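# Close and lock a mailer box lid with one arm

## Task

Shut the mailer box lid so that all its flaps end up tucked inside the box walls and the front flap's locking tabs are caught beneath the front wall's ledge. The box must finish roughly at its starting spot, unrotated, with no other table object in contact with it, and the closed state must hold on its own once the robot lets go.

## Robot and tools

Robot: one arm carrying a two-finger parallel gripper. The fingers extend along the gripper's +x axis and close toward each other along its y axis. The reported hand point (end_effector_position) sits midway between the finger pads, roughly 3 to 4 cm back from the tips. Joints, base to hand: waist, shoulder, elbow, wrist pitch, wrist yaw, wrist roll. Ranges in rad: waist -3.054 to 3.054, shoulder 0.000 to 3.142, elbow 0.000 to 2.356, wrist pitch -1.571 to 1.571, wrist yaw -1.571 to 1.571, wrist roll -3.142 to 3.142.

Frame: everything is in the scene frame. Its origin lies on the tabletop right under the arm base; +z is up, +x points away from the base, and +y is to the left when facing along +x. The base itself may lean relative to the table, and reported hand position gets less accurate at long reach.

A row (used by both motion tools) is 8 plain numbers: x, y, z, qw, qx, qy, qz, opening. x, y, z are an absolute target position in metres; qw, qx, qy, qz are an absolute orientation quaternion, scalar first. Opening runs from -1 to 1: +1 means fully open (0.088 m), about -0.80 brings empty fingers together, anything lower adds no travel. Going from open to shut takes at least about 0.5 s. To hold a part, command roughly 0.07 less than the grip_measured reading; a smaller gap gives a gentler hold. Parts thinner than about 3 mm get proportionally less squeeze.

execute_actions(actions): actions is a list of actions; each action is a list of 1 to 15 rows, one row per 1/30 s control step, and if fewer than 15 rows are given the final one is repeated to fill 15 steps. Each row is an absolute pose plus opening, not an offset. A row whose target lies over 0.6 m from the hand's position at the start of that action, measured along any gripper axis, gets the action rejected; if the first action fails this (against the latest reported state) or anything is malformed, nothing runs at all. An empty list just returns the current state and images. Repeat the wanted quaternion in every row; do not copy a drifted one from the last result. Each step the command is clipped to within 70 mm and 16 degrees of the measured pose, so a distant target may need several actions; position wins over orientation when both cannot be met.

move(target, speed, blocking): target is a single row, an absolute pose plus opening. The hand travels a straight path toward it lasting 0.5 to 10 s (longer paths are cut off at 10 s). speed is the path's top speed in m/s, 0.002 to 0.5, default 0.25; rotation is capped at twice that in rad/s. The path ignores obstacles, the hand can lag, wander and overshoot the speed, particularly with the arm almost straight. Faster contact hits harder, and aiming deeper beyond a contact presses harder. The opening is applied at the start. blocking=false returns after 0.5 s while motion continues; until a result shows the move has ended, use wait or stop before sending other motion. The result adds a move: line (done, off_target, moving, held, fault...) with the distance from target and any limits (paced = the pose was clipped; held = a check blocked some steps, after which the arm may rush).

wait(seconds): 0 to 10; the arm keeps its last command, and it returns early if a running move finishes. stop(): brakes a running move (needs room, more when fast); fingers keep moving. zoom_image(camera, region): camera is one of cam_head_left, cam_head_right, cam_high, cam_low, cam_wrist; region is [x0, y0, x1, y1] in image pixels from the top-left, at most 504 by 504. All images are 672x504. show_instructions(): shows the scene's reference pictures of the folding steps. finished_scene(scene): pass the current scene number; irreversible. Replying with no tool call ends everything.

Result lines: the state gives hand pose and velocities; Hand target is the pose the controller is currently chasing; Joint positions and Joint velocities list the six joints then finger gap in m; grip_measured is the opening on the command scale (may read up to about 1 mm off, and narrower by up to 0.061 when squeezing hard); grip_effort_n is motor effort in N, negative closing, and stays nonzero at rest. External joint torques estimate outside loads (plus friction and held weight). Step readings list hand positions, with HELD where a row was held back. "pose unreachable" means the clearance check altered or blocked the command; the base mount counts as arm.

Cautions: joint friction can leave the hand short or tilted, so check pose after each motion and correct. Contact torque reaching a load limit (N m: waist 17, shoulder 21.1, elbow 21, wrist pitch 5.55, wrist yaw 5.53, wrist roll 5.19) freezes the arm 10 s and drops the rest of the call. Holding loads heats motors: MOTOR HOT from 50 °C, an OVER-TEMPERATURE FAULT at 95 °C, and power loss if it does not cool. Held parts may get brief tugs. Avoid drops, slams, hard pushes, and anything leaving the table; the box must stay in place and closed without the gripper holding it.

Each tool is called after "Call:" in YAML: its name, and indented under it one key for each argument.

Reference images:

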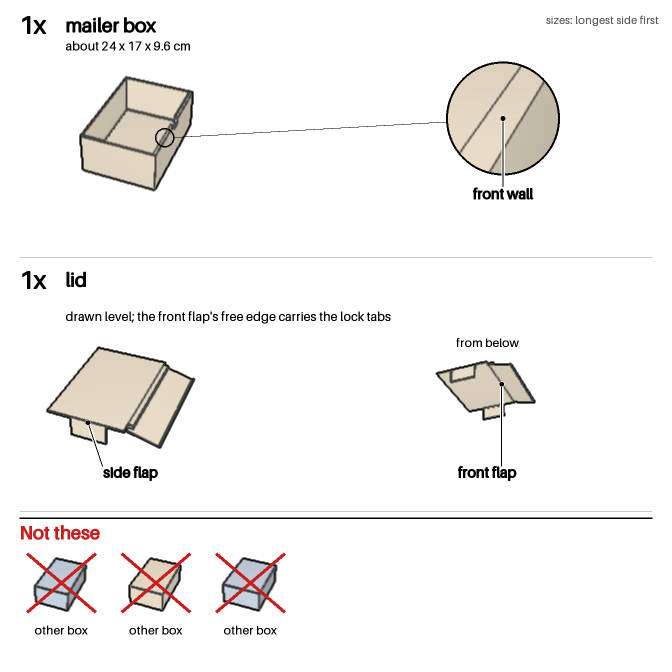

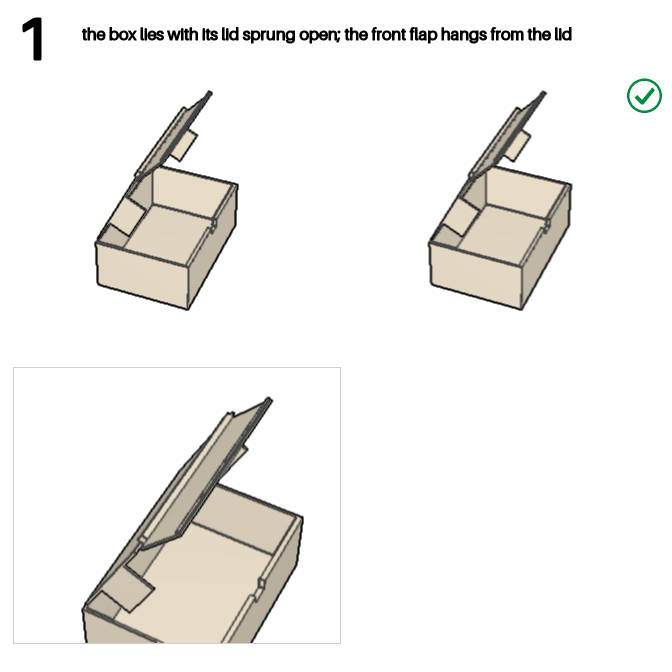

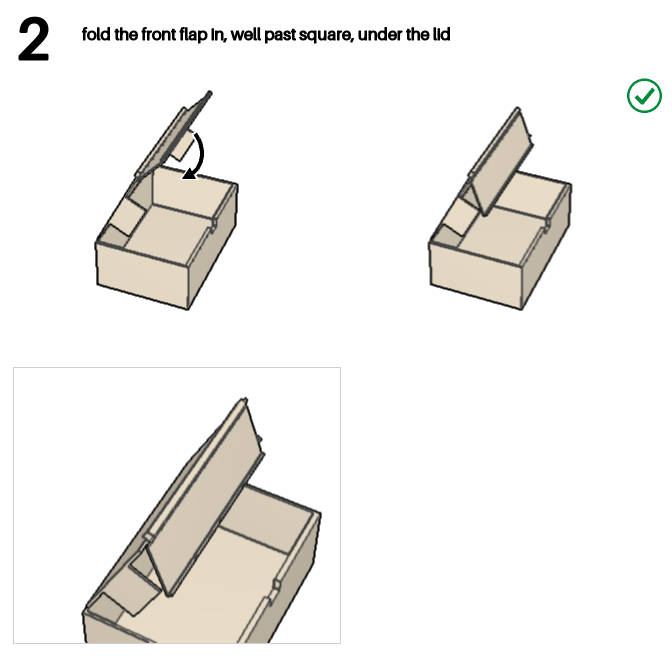

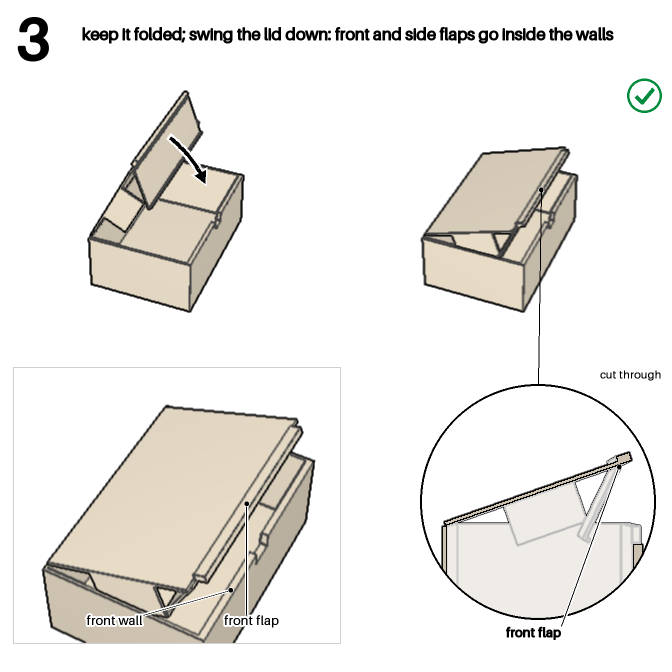

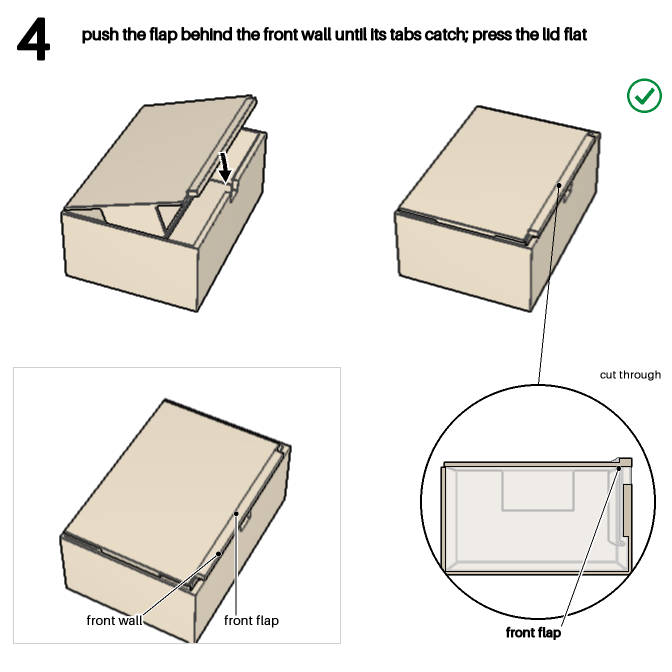

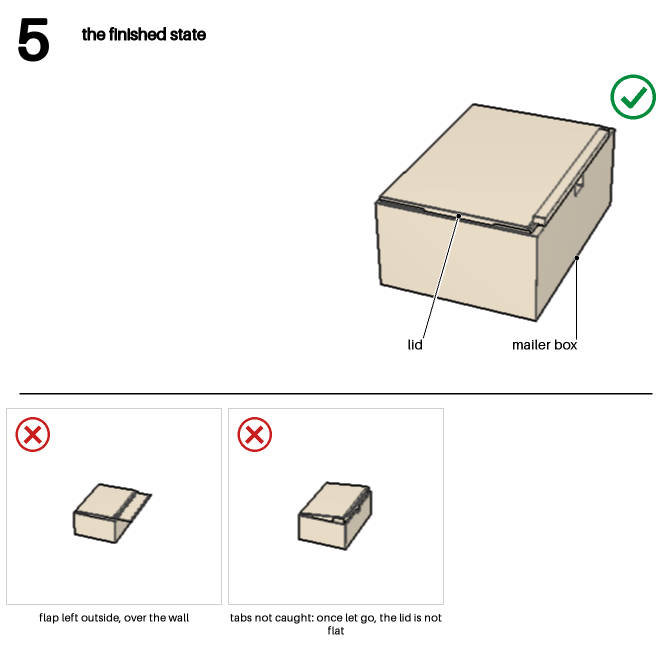

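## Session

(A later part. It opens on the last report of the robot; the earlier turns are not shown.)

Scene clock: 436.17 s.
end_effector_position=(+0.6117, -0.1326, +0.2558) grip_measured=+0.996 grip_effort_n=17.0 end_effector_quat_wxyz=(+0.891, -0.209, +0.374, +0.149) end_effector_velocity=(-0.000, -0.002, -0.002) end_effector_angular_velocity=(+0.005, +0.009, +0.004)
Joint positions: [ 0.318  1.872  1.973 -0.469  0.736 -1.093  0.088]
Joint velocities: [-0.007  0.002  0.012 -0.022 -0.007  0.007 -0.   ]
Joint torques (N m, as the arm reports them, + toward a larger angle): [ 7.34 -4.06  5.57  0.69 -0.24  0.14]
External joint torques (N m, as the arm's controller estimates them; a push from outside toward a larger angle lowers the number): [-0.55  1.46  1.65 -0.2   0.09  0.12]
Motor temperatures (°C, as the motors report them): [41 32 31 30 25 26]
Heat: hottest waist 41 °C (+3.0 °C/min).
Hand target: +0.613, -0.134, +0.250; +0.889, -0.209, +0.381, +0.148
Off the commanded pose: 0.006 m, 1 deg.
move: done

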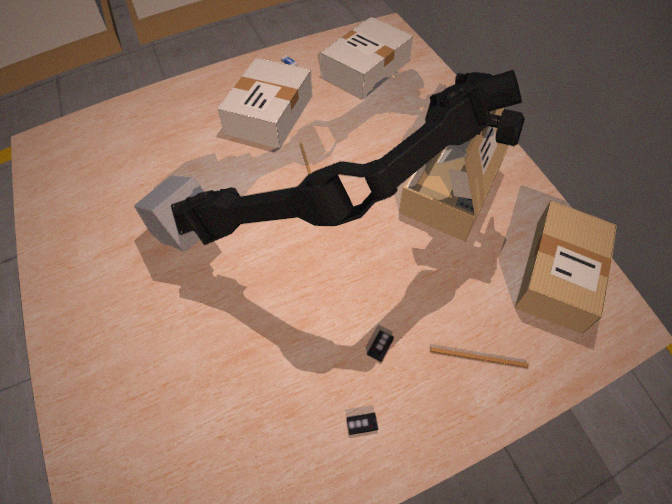

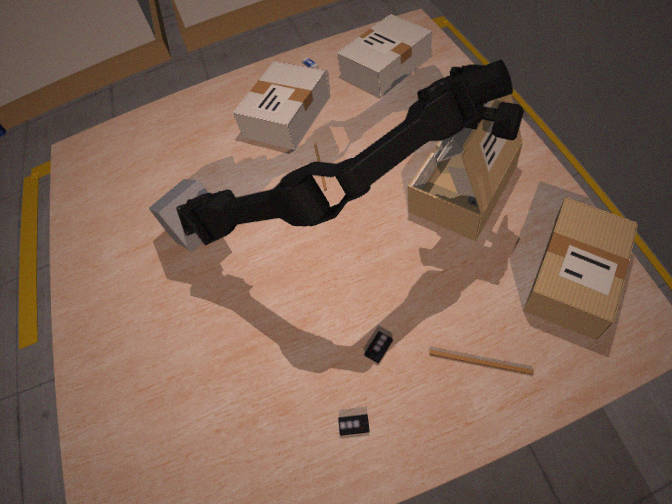

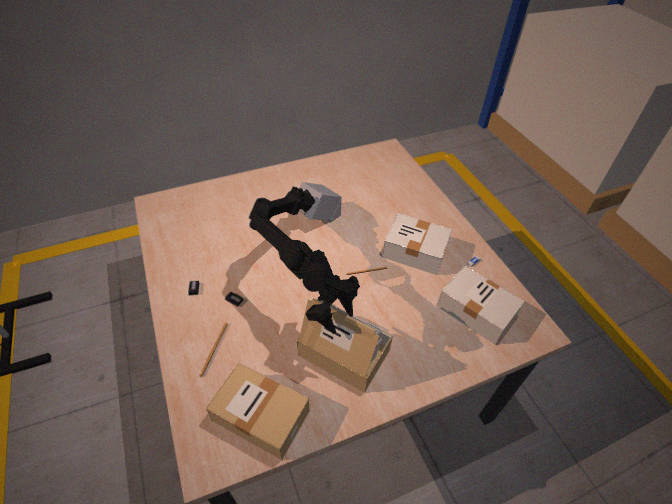

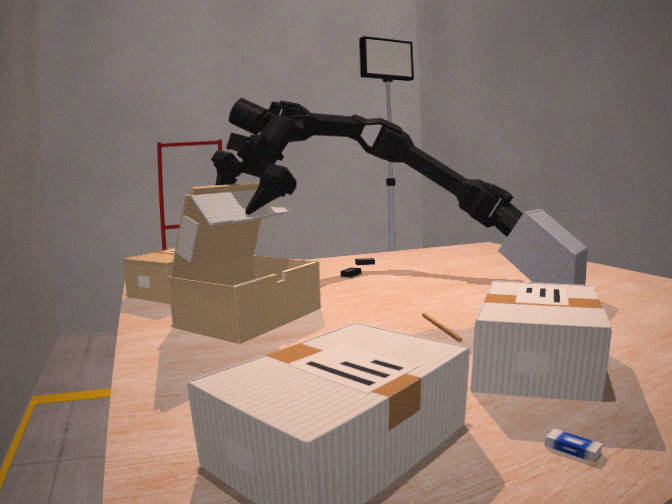

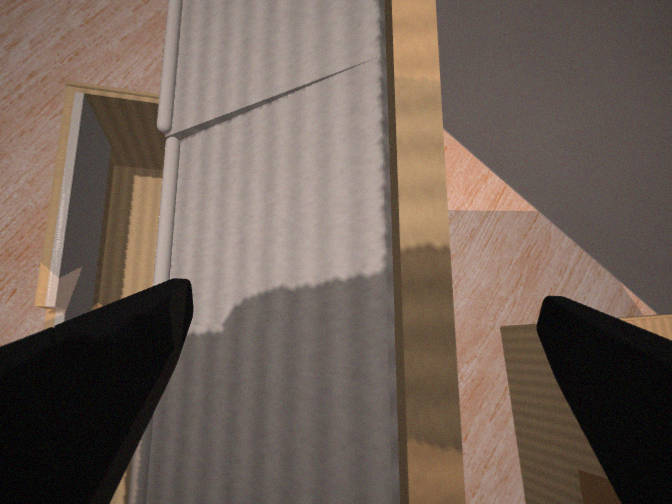

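Close gradually while sinking.

Call:
execute_actions:
  actions:
    - [[0.611,-0.130,0.246,0.889,-0.209,0.381,0.148,0.8]]
    - [[0.609,-0.126,0.242,0.889,-0.209,0.381,0.148,0.6]]
    - [[0.608,-0.124,0.238,0.889,-0.209,0.381,0.148,0.4]]
    - [[0.608,-0.124,0.235,0.889,-0.209,0.381,0.148,0.25]]
    - [[0.608,-0.124,0.233,0.889,-0.209,0.381,0.148,0.1]]

Scene clock: 443.23 s.
end_effector_position=(+0.6093, -0.1213, +0.2370) grip_measured=+0.106 grip_effort_n=-13.7 end_effector_quat_wxyz=(+0.890, -0.208, +0.378, +0.149) end_effector_velocity=(-0.001, -0.003, -0.004) end_effector_angular_velocity=(-0.012, +0.007, -0.005)
Joint positions: [ 0.298  1.863  1.88  -0.385  0.723 -1.095  0.044]
Joint velocities: [-0.007 -0.002 -0.007  0.007  0.007 -0.007 -0.002]
Joint torques (N m, as the arm reports them, + toward a larger angle): [ 7.54 -5.63  3.88  1.03 -0.4  -0.07]
External joint torques (N m, as the arm's controller estimates them; a push from outside toward a larger angle lowers the number): [-0.46  0.13 -0.17  0.13 -0.07 -0.09]
External joint torques at the end of the 1st action: [-0.33  0.83  0.08  0.29  0.06  0.08]
External joint torques at the end of the 2nd action: [-0.31  0.09 -0.05  0.35  0.    0.05]
External joint torques at the end of the 3rd action: [-0.35  0.   -0.1   0.28 -0.12 -0.05]
External joint torques at the end of the 4th action: [-0.41  0.17  0.04  0.31 -0.1  -0.15]
Motor temperatures (°C, as the motors report them): [41 32 31 30 25 26]
Heat: hottest waist 41 °C (+3.0 °C/min).
Hand target: +0.608, -0.124, +0.233; +0.889, -0.209, +0.381, +0.148
Off the commanded pose: 0.005 m, 0 deg.
Step readings (end_effector_position; steps 1 to 15: 1st action; 16 to 30: 2nd action; 31 to 45: 3rd action; 46 to 60: 4th action; 61 to 75: 5th action):
0: (+0.6117, -0.1325, +0.2556)
1: (+0.6117, -0.1323, +0.2555)
2: (+0.6118, -0.1320, +0.2552)
4: (+0.6117, -0.1312, +0.2539)
8: (+0.6113, -0.1301, +0.2512)
15: (+0.6114, -0.1296, +0.2509)
16: (+0.6115, -0.1289, +0.2502)
17: (+0.6112, -0.1281, +0.2496)
19: (+0.6105, -0.1261, +0.2479)
23: (+0.6096, -0.1231, +0.2452)
30: (+0.6098, -0.1228, +0.2450)
31: (+0.6098, -0.1226, +0.2447)
32: (+0.6096, -0.1223, +0.2442)
34: (+0.6092, -0.1218, +0.2429)
38: (+0.6087, -0.1205, +0.2407)
45: (+0.6088, -0.1208, +0.2407)
46: (+0.6088, -0.1206, +0.2406)
47: (+0.6088, -0.1207, +0.2403)
49: (+0.6088, -0.1207, +0.2394)
53: (+0.6087, -0.1204, +0.2379)
60: (+0.6087, -0.1203, +0.2377)
61: (+0.6088, -0.1203, +0.2378)
62: (+0.6088, -0.1204, +0.2375)
64: (+0.6089, -0.1203, +0.2369)
68: (+0.6093, -0.1210, +0.2370)
75: end_effector_position above

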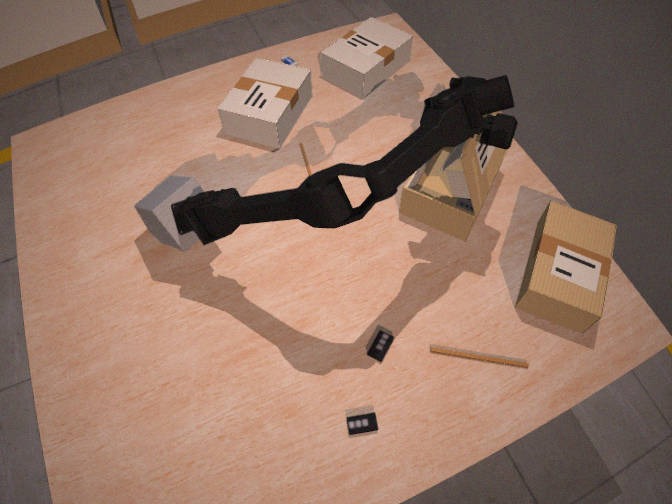

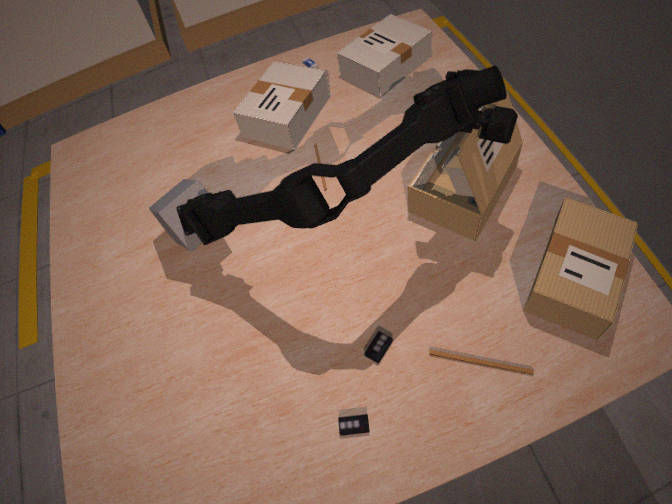

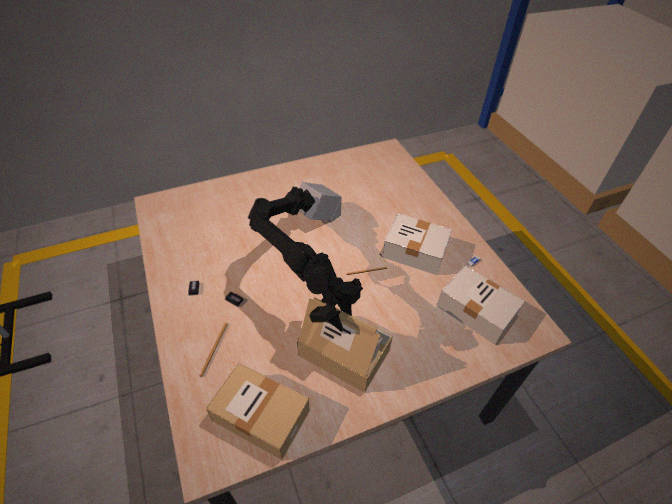

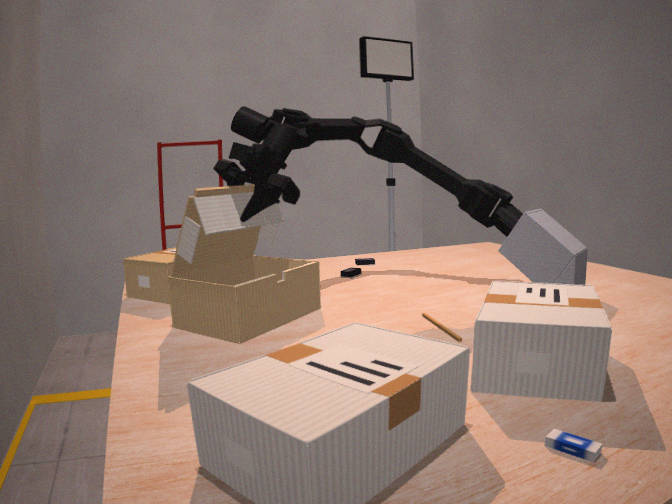

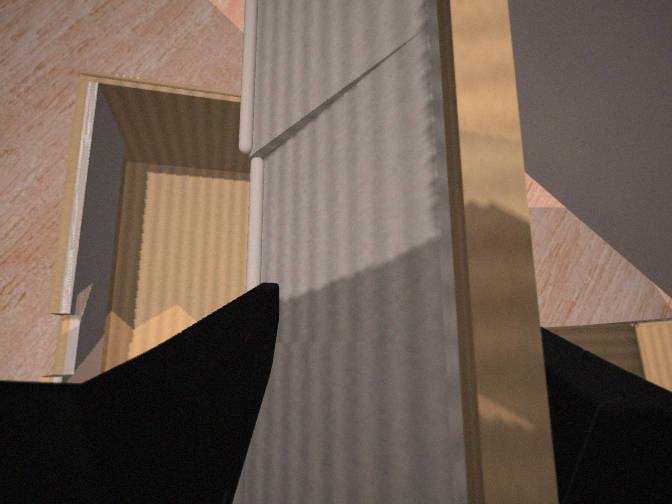

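Call:
execute_actions:
  actions:
    - [[0.607,-0.122,0.238,0.889,-0.209,0.381,0.148,-0.05]]
    - [[0.606,-0.12,0.243,0.889,-0.209,0.381,0.148,-0.2]]

Call:
move:
  target: [0.588,-0.082,0.208,0.878,-0.32,0.345,0.09,-0.2]
  speed: 0.05

Call:
move:
  target: [0.576,-0.058,0.172,0.853,-0.426,0.302,0.031,-0.2]
  speed: 0.05

Scene clock: 451.07 s.
end_effector_position=(+0.6067, -0.1198, +0.2383) grip_measured=-0.193 grip_effort_n=-15.6 end_effector_quat_wxyz=(+0.887, -0.211, +0.384, +0.148) end_effector_velocity=(-0.003, +0.000, -0.003) end_effector_angular_velocity=(-0.015, +0.017, +0.018)
Joint positions: [ 0.307  1.863  1.88  -0.397  0.745 -1.089  0.03 ]
Joint velocities: [-0.002 -0.002 -0.002 -0.022  0.007 -0.007 -0.001]
Joint torques (N m, as the arm reports them, + toward a larger angle): [ 9.32 -5.49  5.18  0.65 -0.29  0.18]
External joint torques (N m, as the arm's controller estimates them; a push from outside toward a larger angle lowers the number): [ 1.34  0.19  1.15 -0.23  0.03  0.16]
External joint torques at the end of the 1st action: [ 0.73  0.23  0.37 -0.25  0.19  0.12]
Motor temperatures (°C, as the motors report them): [42 33 30 30 25 26]
Heat: hottest waist 42 °C (+3.0 °C/min).
Hand target: +0.606, -0.120, +0.243; +0.889, -0.209, +0.381, +0.148
Off the commanded pose: 0.005 m, 0 deg.
Step readings (end_effector_position; steps 1 to 15: 1st action; 16 to 30: 2nd action):
0: (+0.6094, -0.1213, +0.2370)
1: (+0.6094, -0.1212, +0.2372)
2: (+0.6093, -0.1213, +0.2372)
4: (+0.6093, -0.1215, +0.2371)
8: (+0.6090, -0.1215, +0.2368)
15: (+0.6087, -0.1215, +0.2367)
16: (+0.6085, -0.1215, +0.2368)
17: (+0.6080, -0.1214, +0.2368)
19: (+0.6073, -0.1209, +0.2372)
23: (+0.6069, -0.1202, +0.2380)
30: end_effector_position above

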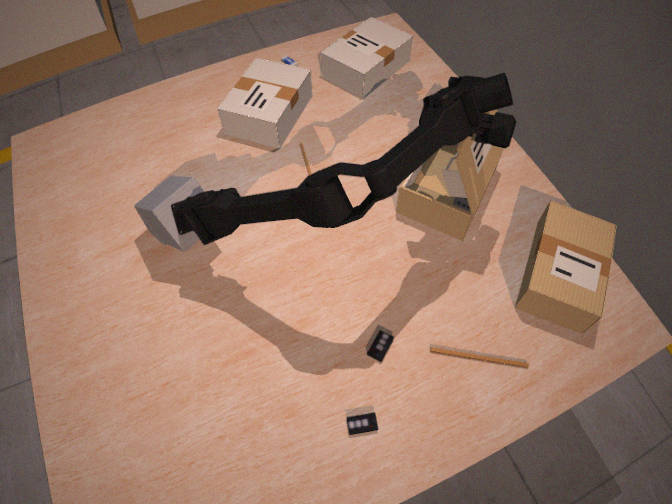

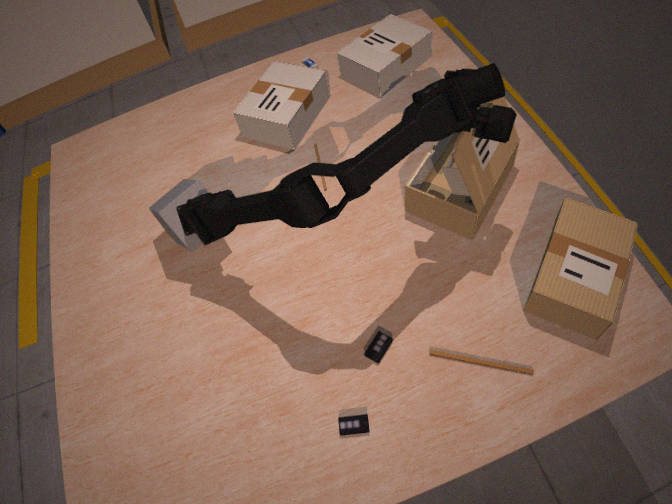

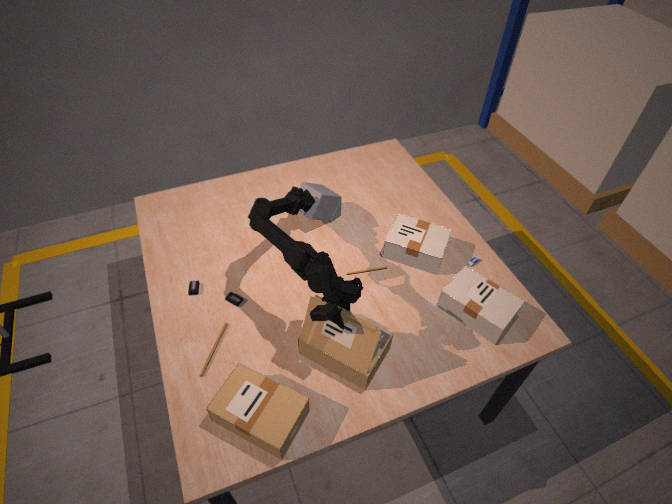

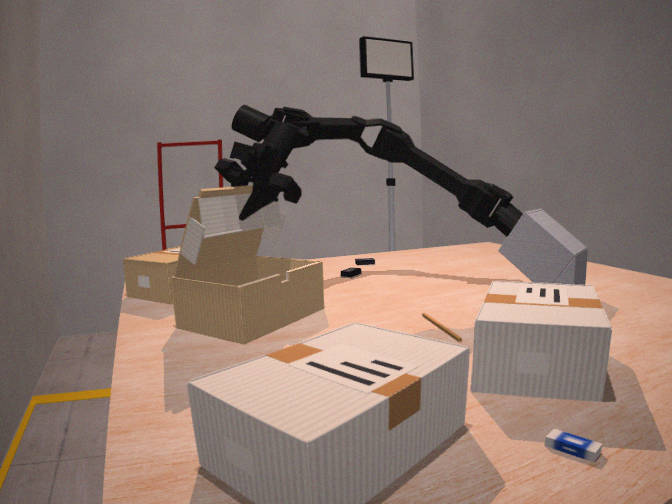

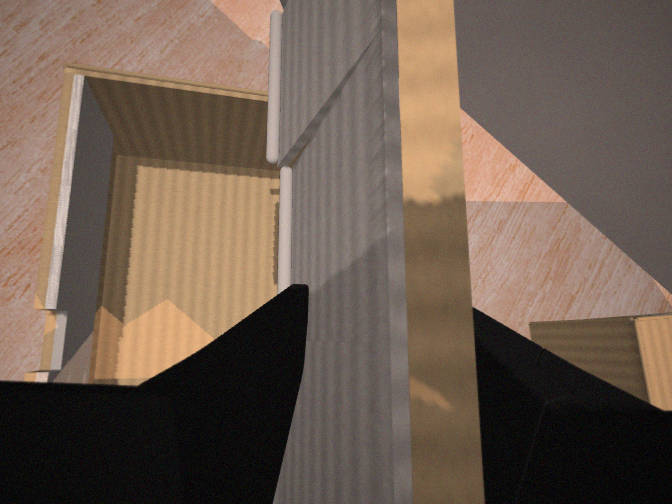

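Scene clock: 453.93 s.
end_effector_position=(+0.5900, -0.0861, +0.2108) grip_measured=-0.197 grip_effort_n=-14.7 end_effector_quat_wxyz=(+0.880, -0.315, +0.345, +0.085) end_effector_velocity=(-0.001, +0.002, +0.001) end_effector_angular_velocity=(+0.004, -0.021, -0.012)
Joint positions: [ 0.32   1.813  1.437  0.273  0.814 -1.434  0.029]
Joint velocities: [ 0.002 -0.002 -0.027  0.051 -0.007 -0.007 -0.   ]
Joint torques (N m, as the arm reports them, + toward a larger angle): [ 8.37 -4.5   3.68  1.06 -0.41 -0.12]
External joint torques (N m, as the arm's controller estimates them; a push from outside toward a larger angle lowers the number): [ 0.41  0.95 -0.41  0.1  -0.04 -0.16]
Motor temperatures (°C, as the motors report them): [42 33 30 30 25 26]
Heat: hottest waist 42 °C (+3.0 °C/min).
Hand target: +0.588, -0.082, +0.208; +0.878, -0.320, +0.345, +0.090
Off the commanded pose: 0.005 m, 1 deg.
move: done

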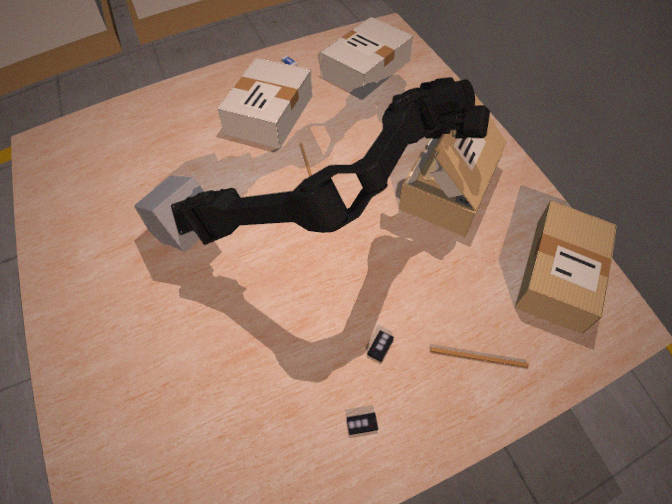

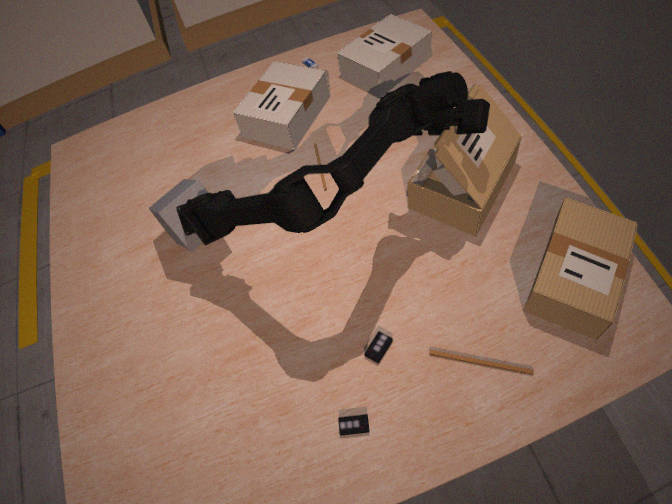

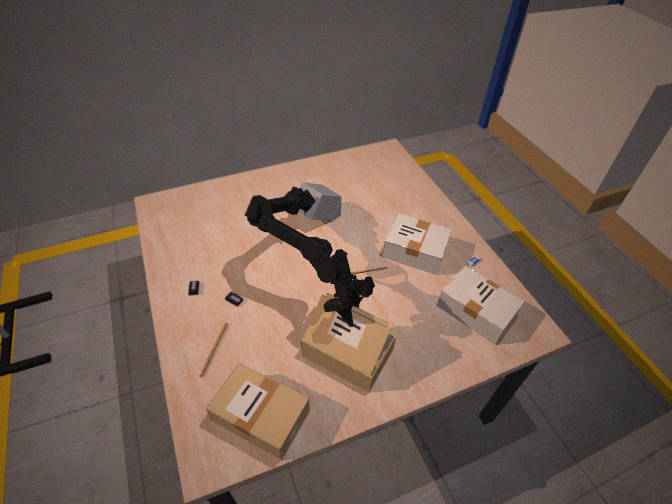

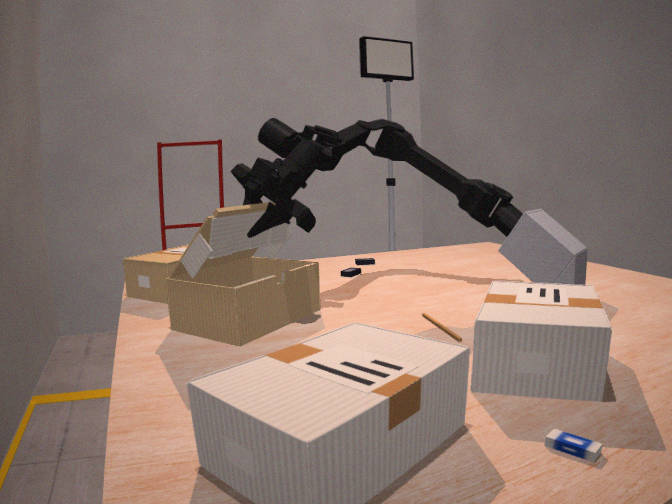

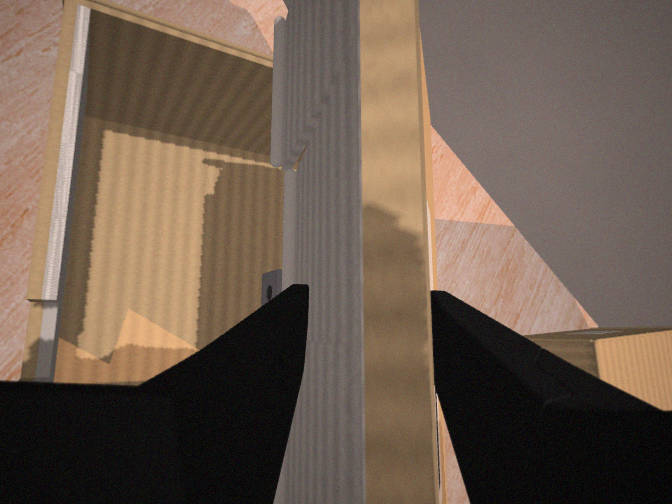

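Scene clock: 456.90 s.
end_effector_position=(+0.5777, -0.0657, +0.1786) grip_measured=-0.197 grip_effort_n=-13.3 end_effector_quat_wxyz=(+0.856, -0.419, +0.303, +0.021) end_effector_velocity=(+0.001, +0.001, +0.001) end_effector_angular_velocity=(-0.013, -0.018, +0.013)
Joint positions: [ 0.285  1.913  1.197  0.906  0.77  -1.805  0.029]
Joint velocities: [-0.002  0.002 -0.007  0.022 -0.022 -0.022 -0.   ]
Joint torques (N m, as the arm reports them, + toward a larger angle): [ 8.15 -3.42  3.22  0.98 -0.72 -0.07]
External joint torques (N m, as the arm's controller estimates them; a push from outside toward a larger angle lowers the number): [ 0.12  2.25 -0.45  0.01 -0.28 -0.11]
Motor temperatures (°C, as the motors report them): [42 33 30 30 25 26]
Heat: hottest waist 42 °C (+3.0 °C/min).
Hand target: +0.576, -0.058, +0.172; +0.852, -0.426, +0.302, +0.031
Off the commanded pose: 0.010 m, 1 deg.
move: off_target

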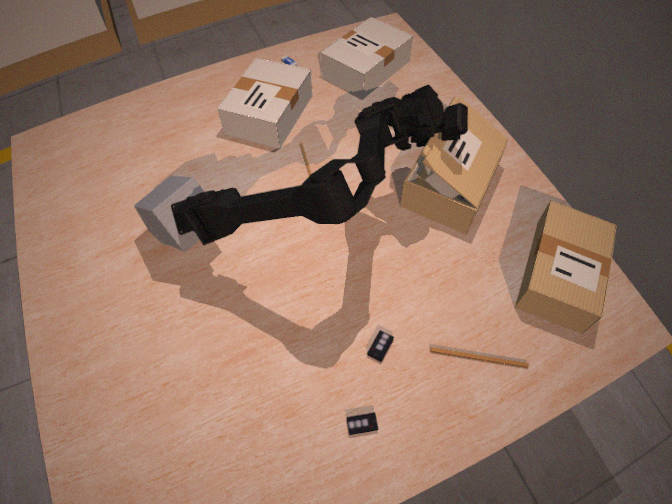

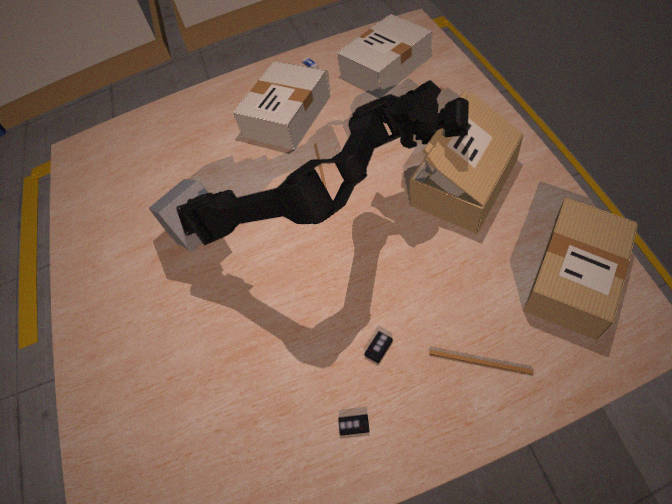

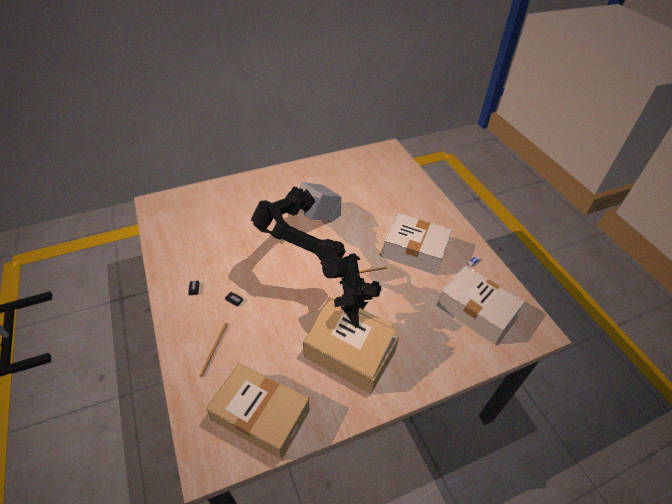

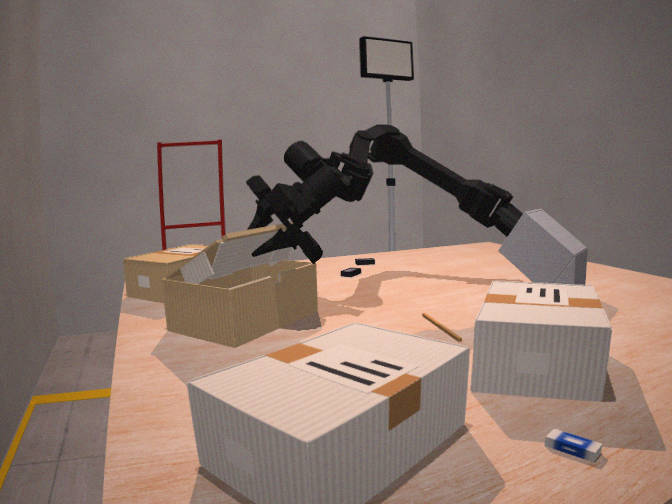

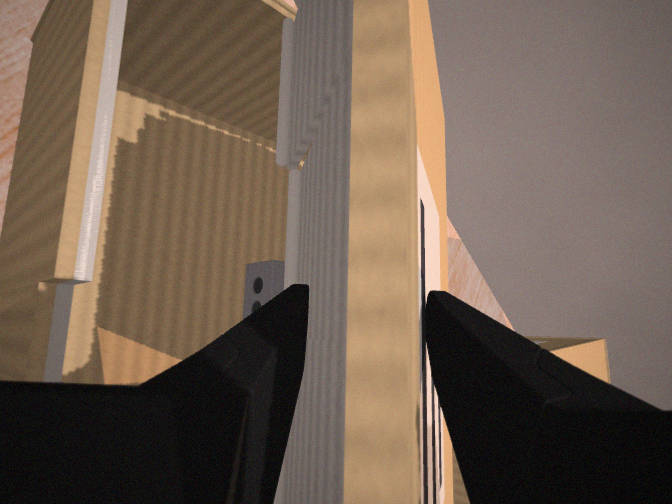

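Continue down, dragging the box back toward +f/−a.

Call:
move:
  target: [0.548,-0.030,0.14,0.813,-0.524,0.255,-0.029,-0.2]
  speed: 0.04

Call:
zoom_image:
  camera: "cam_low"
  region: [160,170,380,350]

Scene clock: 463.87 s.
end_effector_position=(+0.5509, -0.0375, +0.1469) grip_measured=-0.197 grip_effort_n=-12.8 end_effector_quat_wxyz=(+0.816, -0.517, +0.255, -0.041) end_effector_velocity=(+0.000, +0.001, +0.001) end_effector_angular_velocity=(-0.020, -0.016, +0.009)
Joint positions: [ 0.247  2.114  1.047  1.495  0.654 -2.118  0.029]
Joint velocities: [-0.002  0.007 -0.002  0.022 -0.022 -0.022 -0.   ]
Joint torques (N m, as the arm reports them, + toward a larger angle): [ 8.15 -3.46  2.15  0.91 -0.68 -0.05]
External joint torques (N m, as the arm's controller estimates them; a push from outside toward a larger angle lowers the number): [ 0.03  2.26 -0.61 -0.06 -0.16 -0.1 ]
Motor temperatures (°C, as the motors report them): [43 33 30 30 25 26]
Heat: hottest waist 43 °C (+3.0 °C/min).
Hand target: +0.548, -0.030, +0.140; +0.812, -0.524, +0.255, -0.029
Off the commanded pose: 0.011 m, 2 deg.
move: off_target

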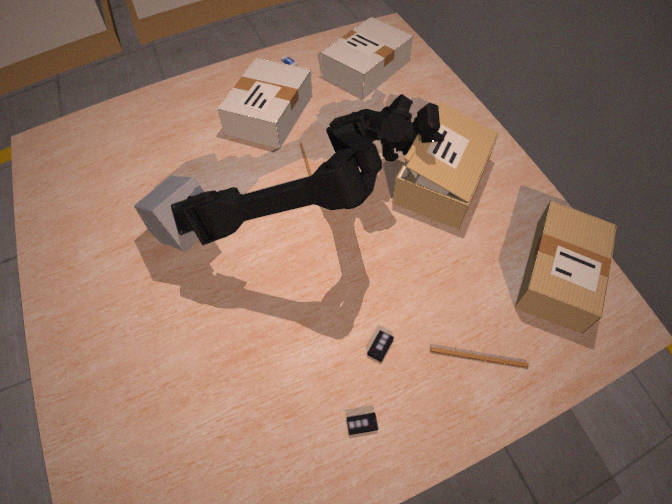

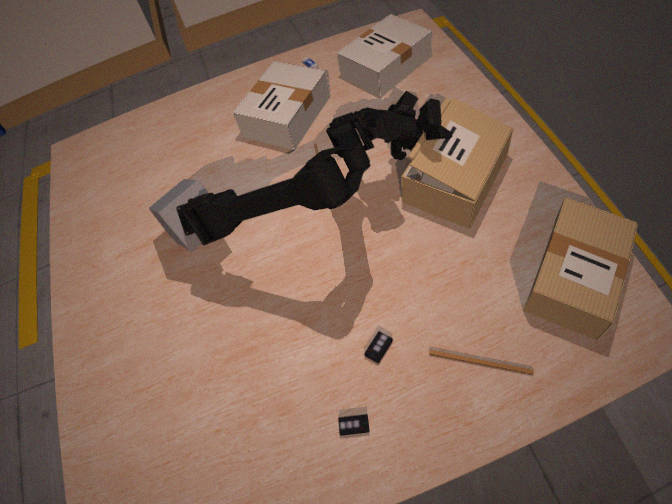

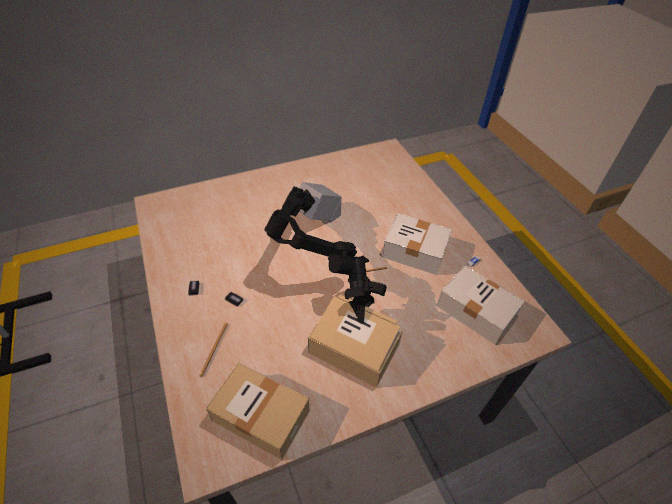

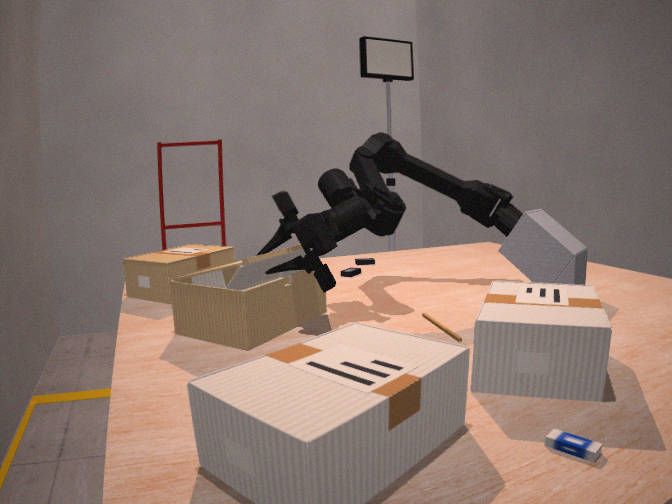

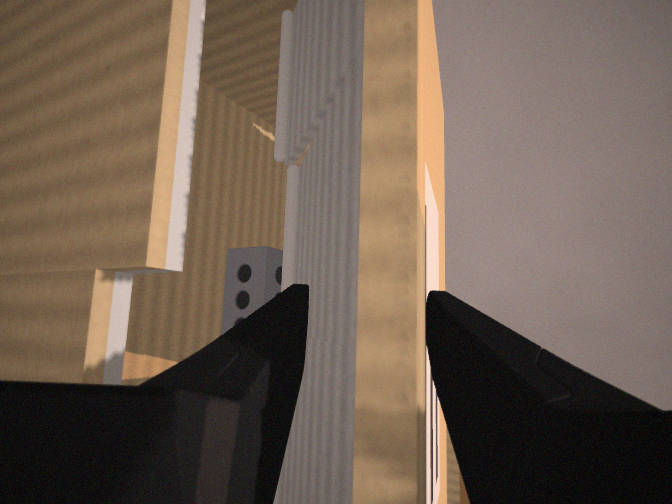

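Region (160, 170, 380, 350) of cam_low's 672x504 image, scaled by 2.291, with more detail than that image has; it fills the top 412 rows of this view, and the rest is white.

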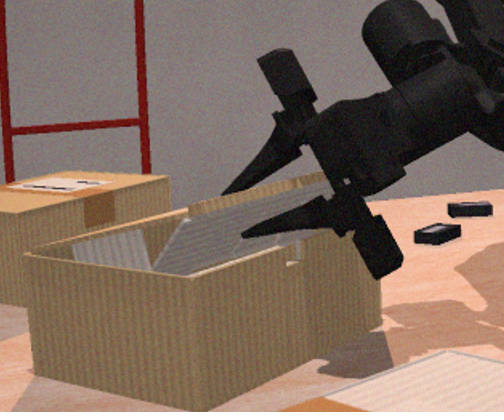

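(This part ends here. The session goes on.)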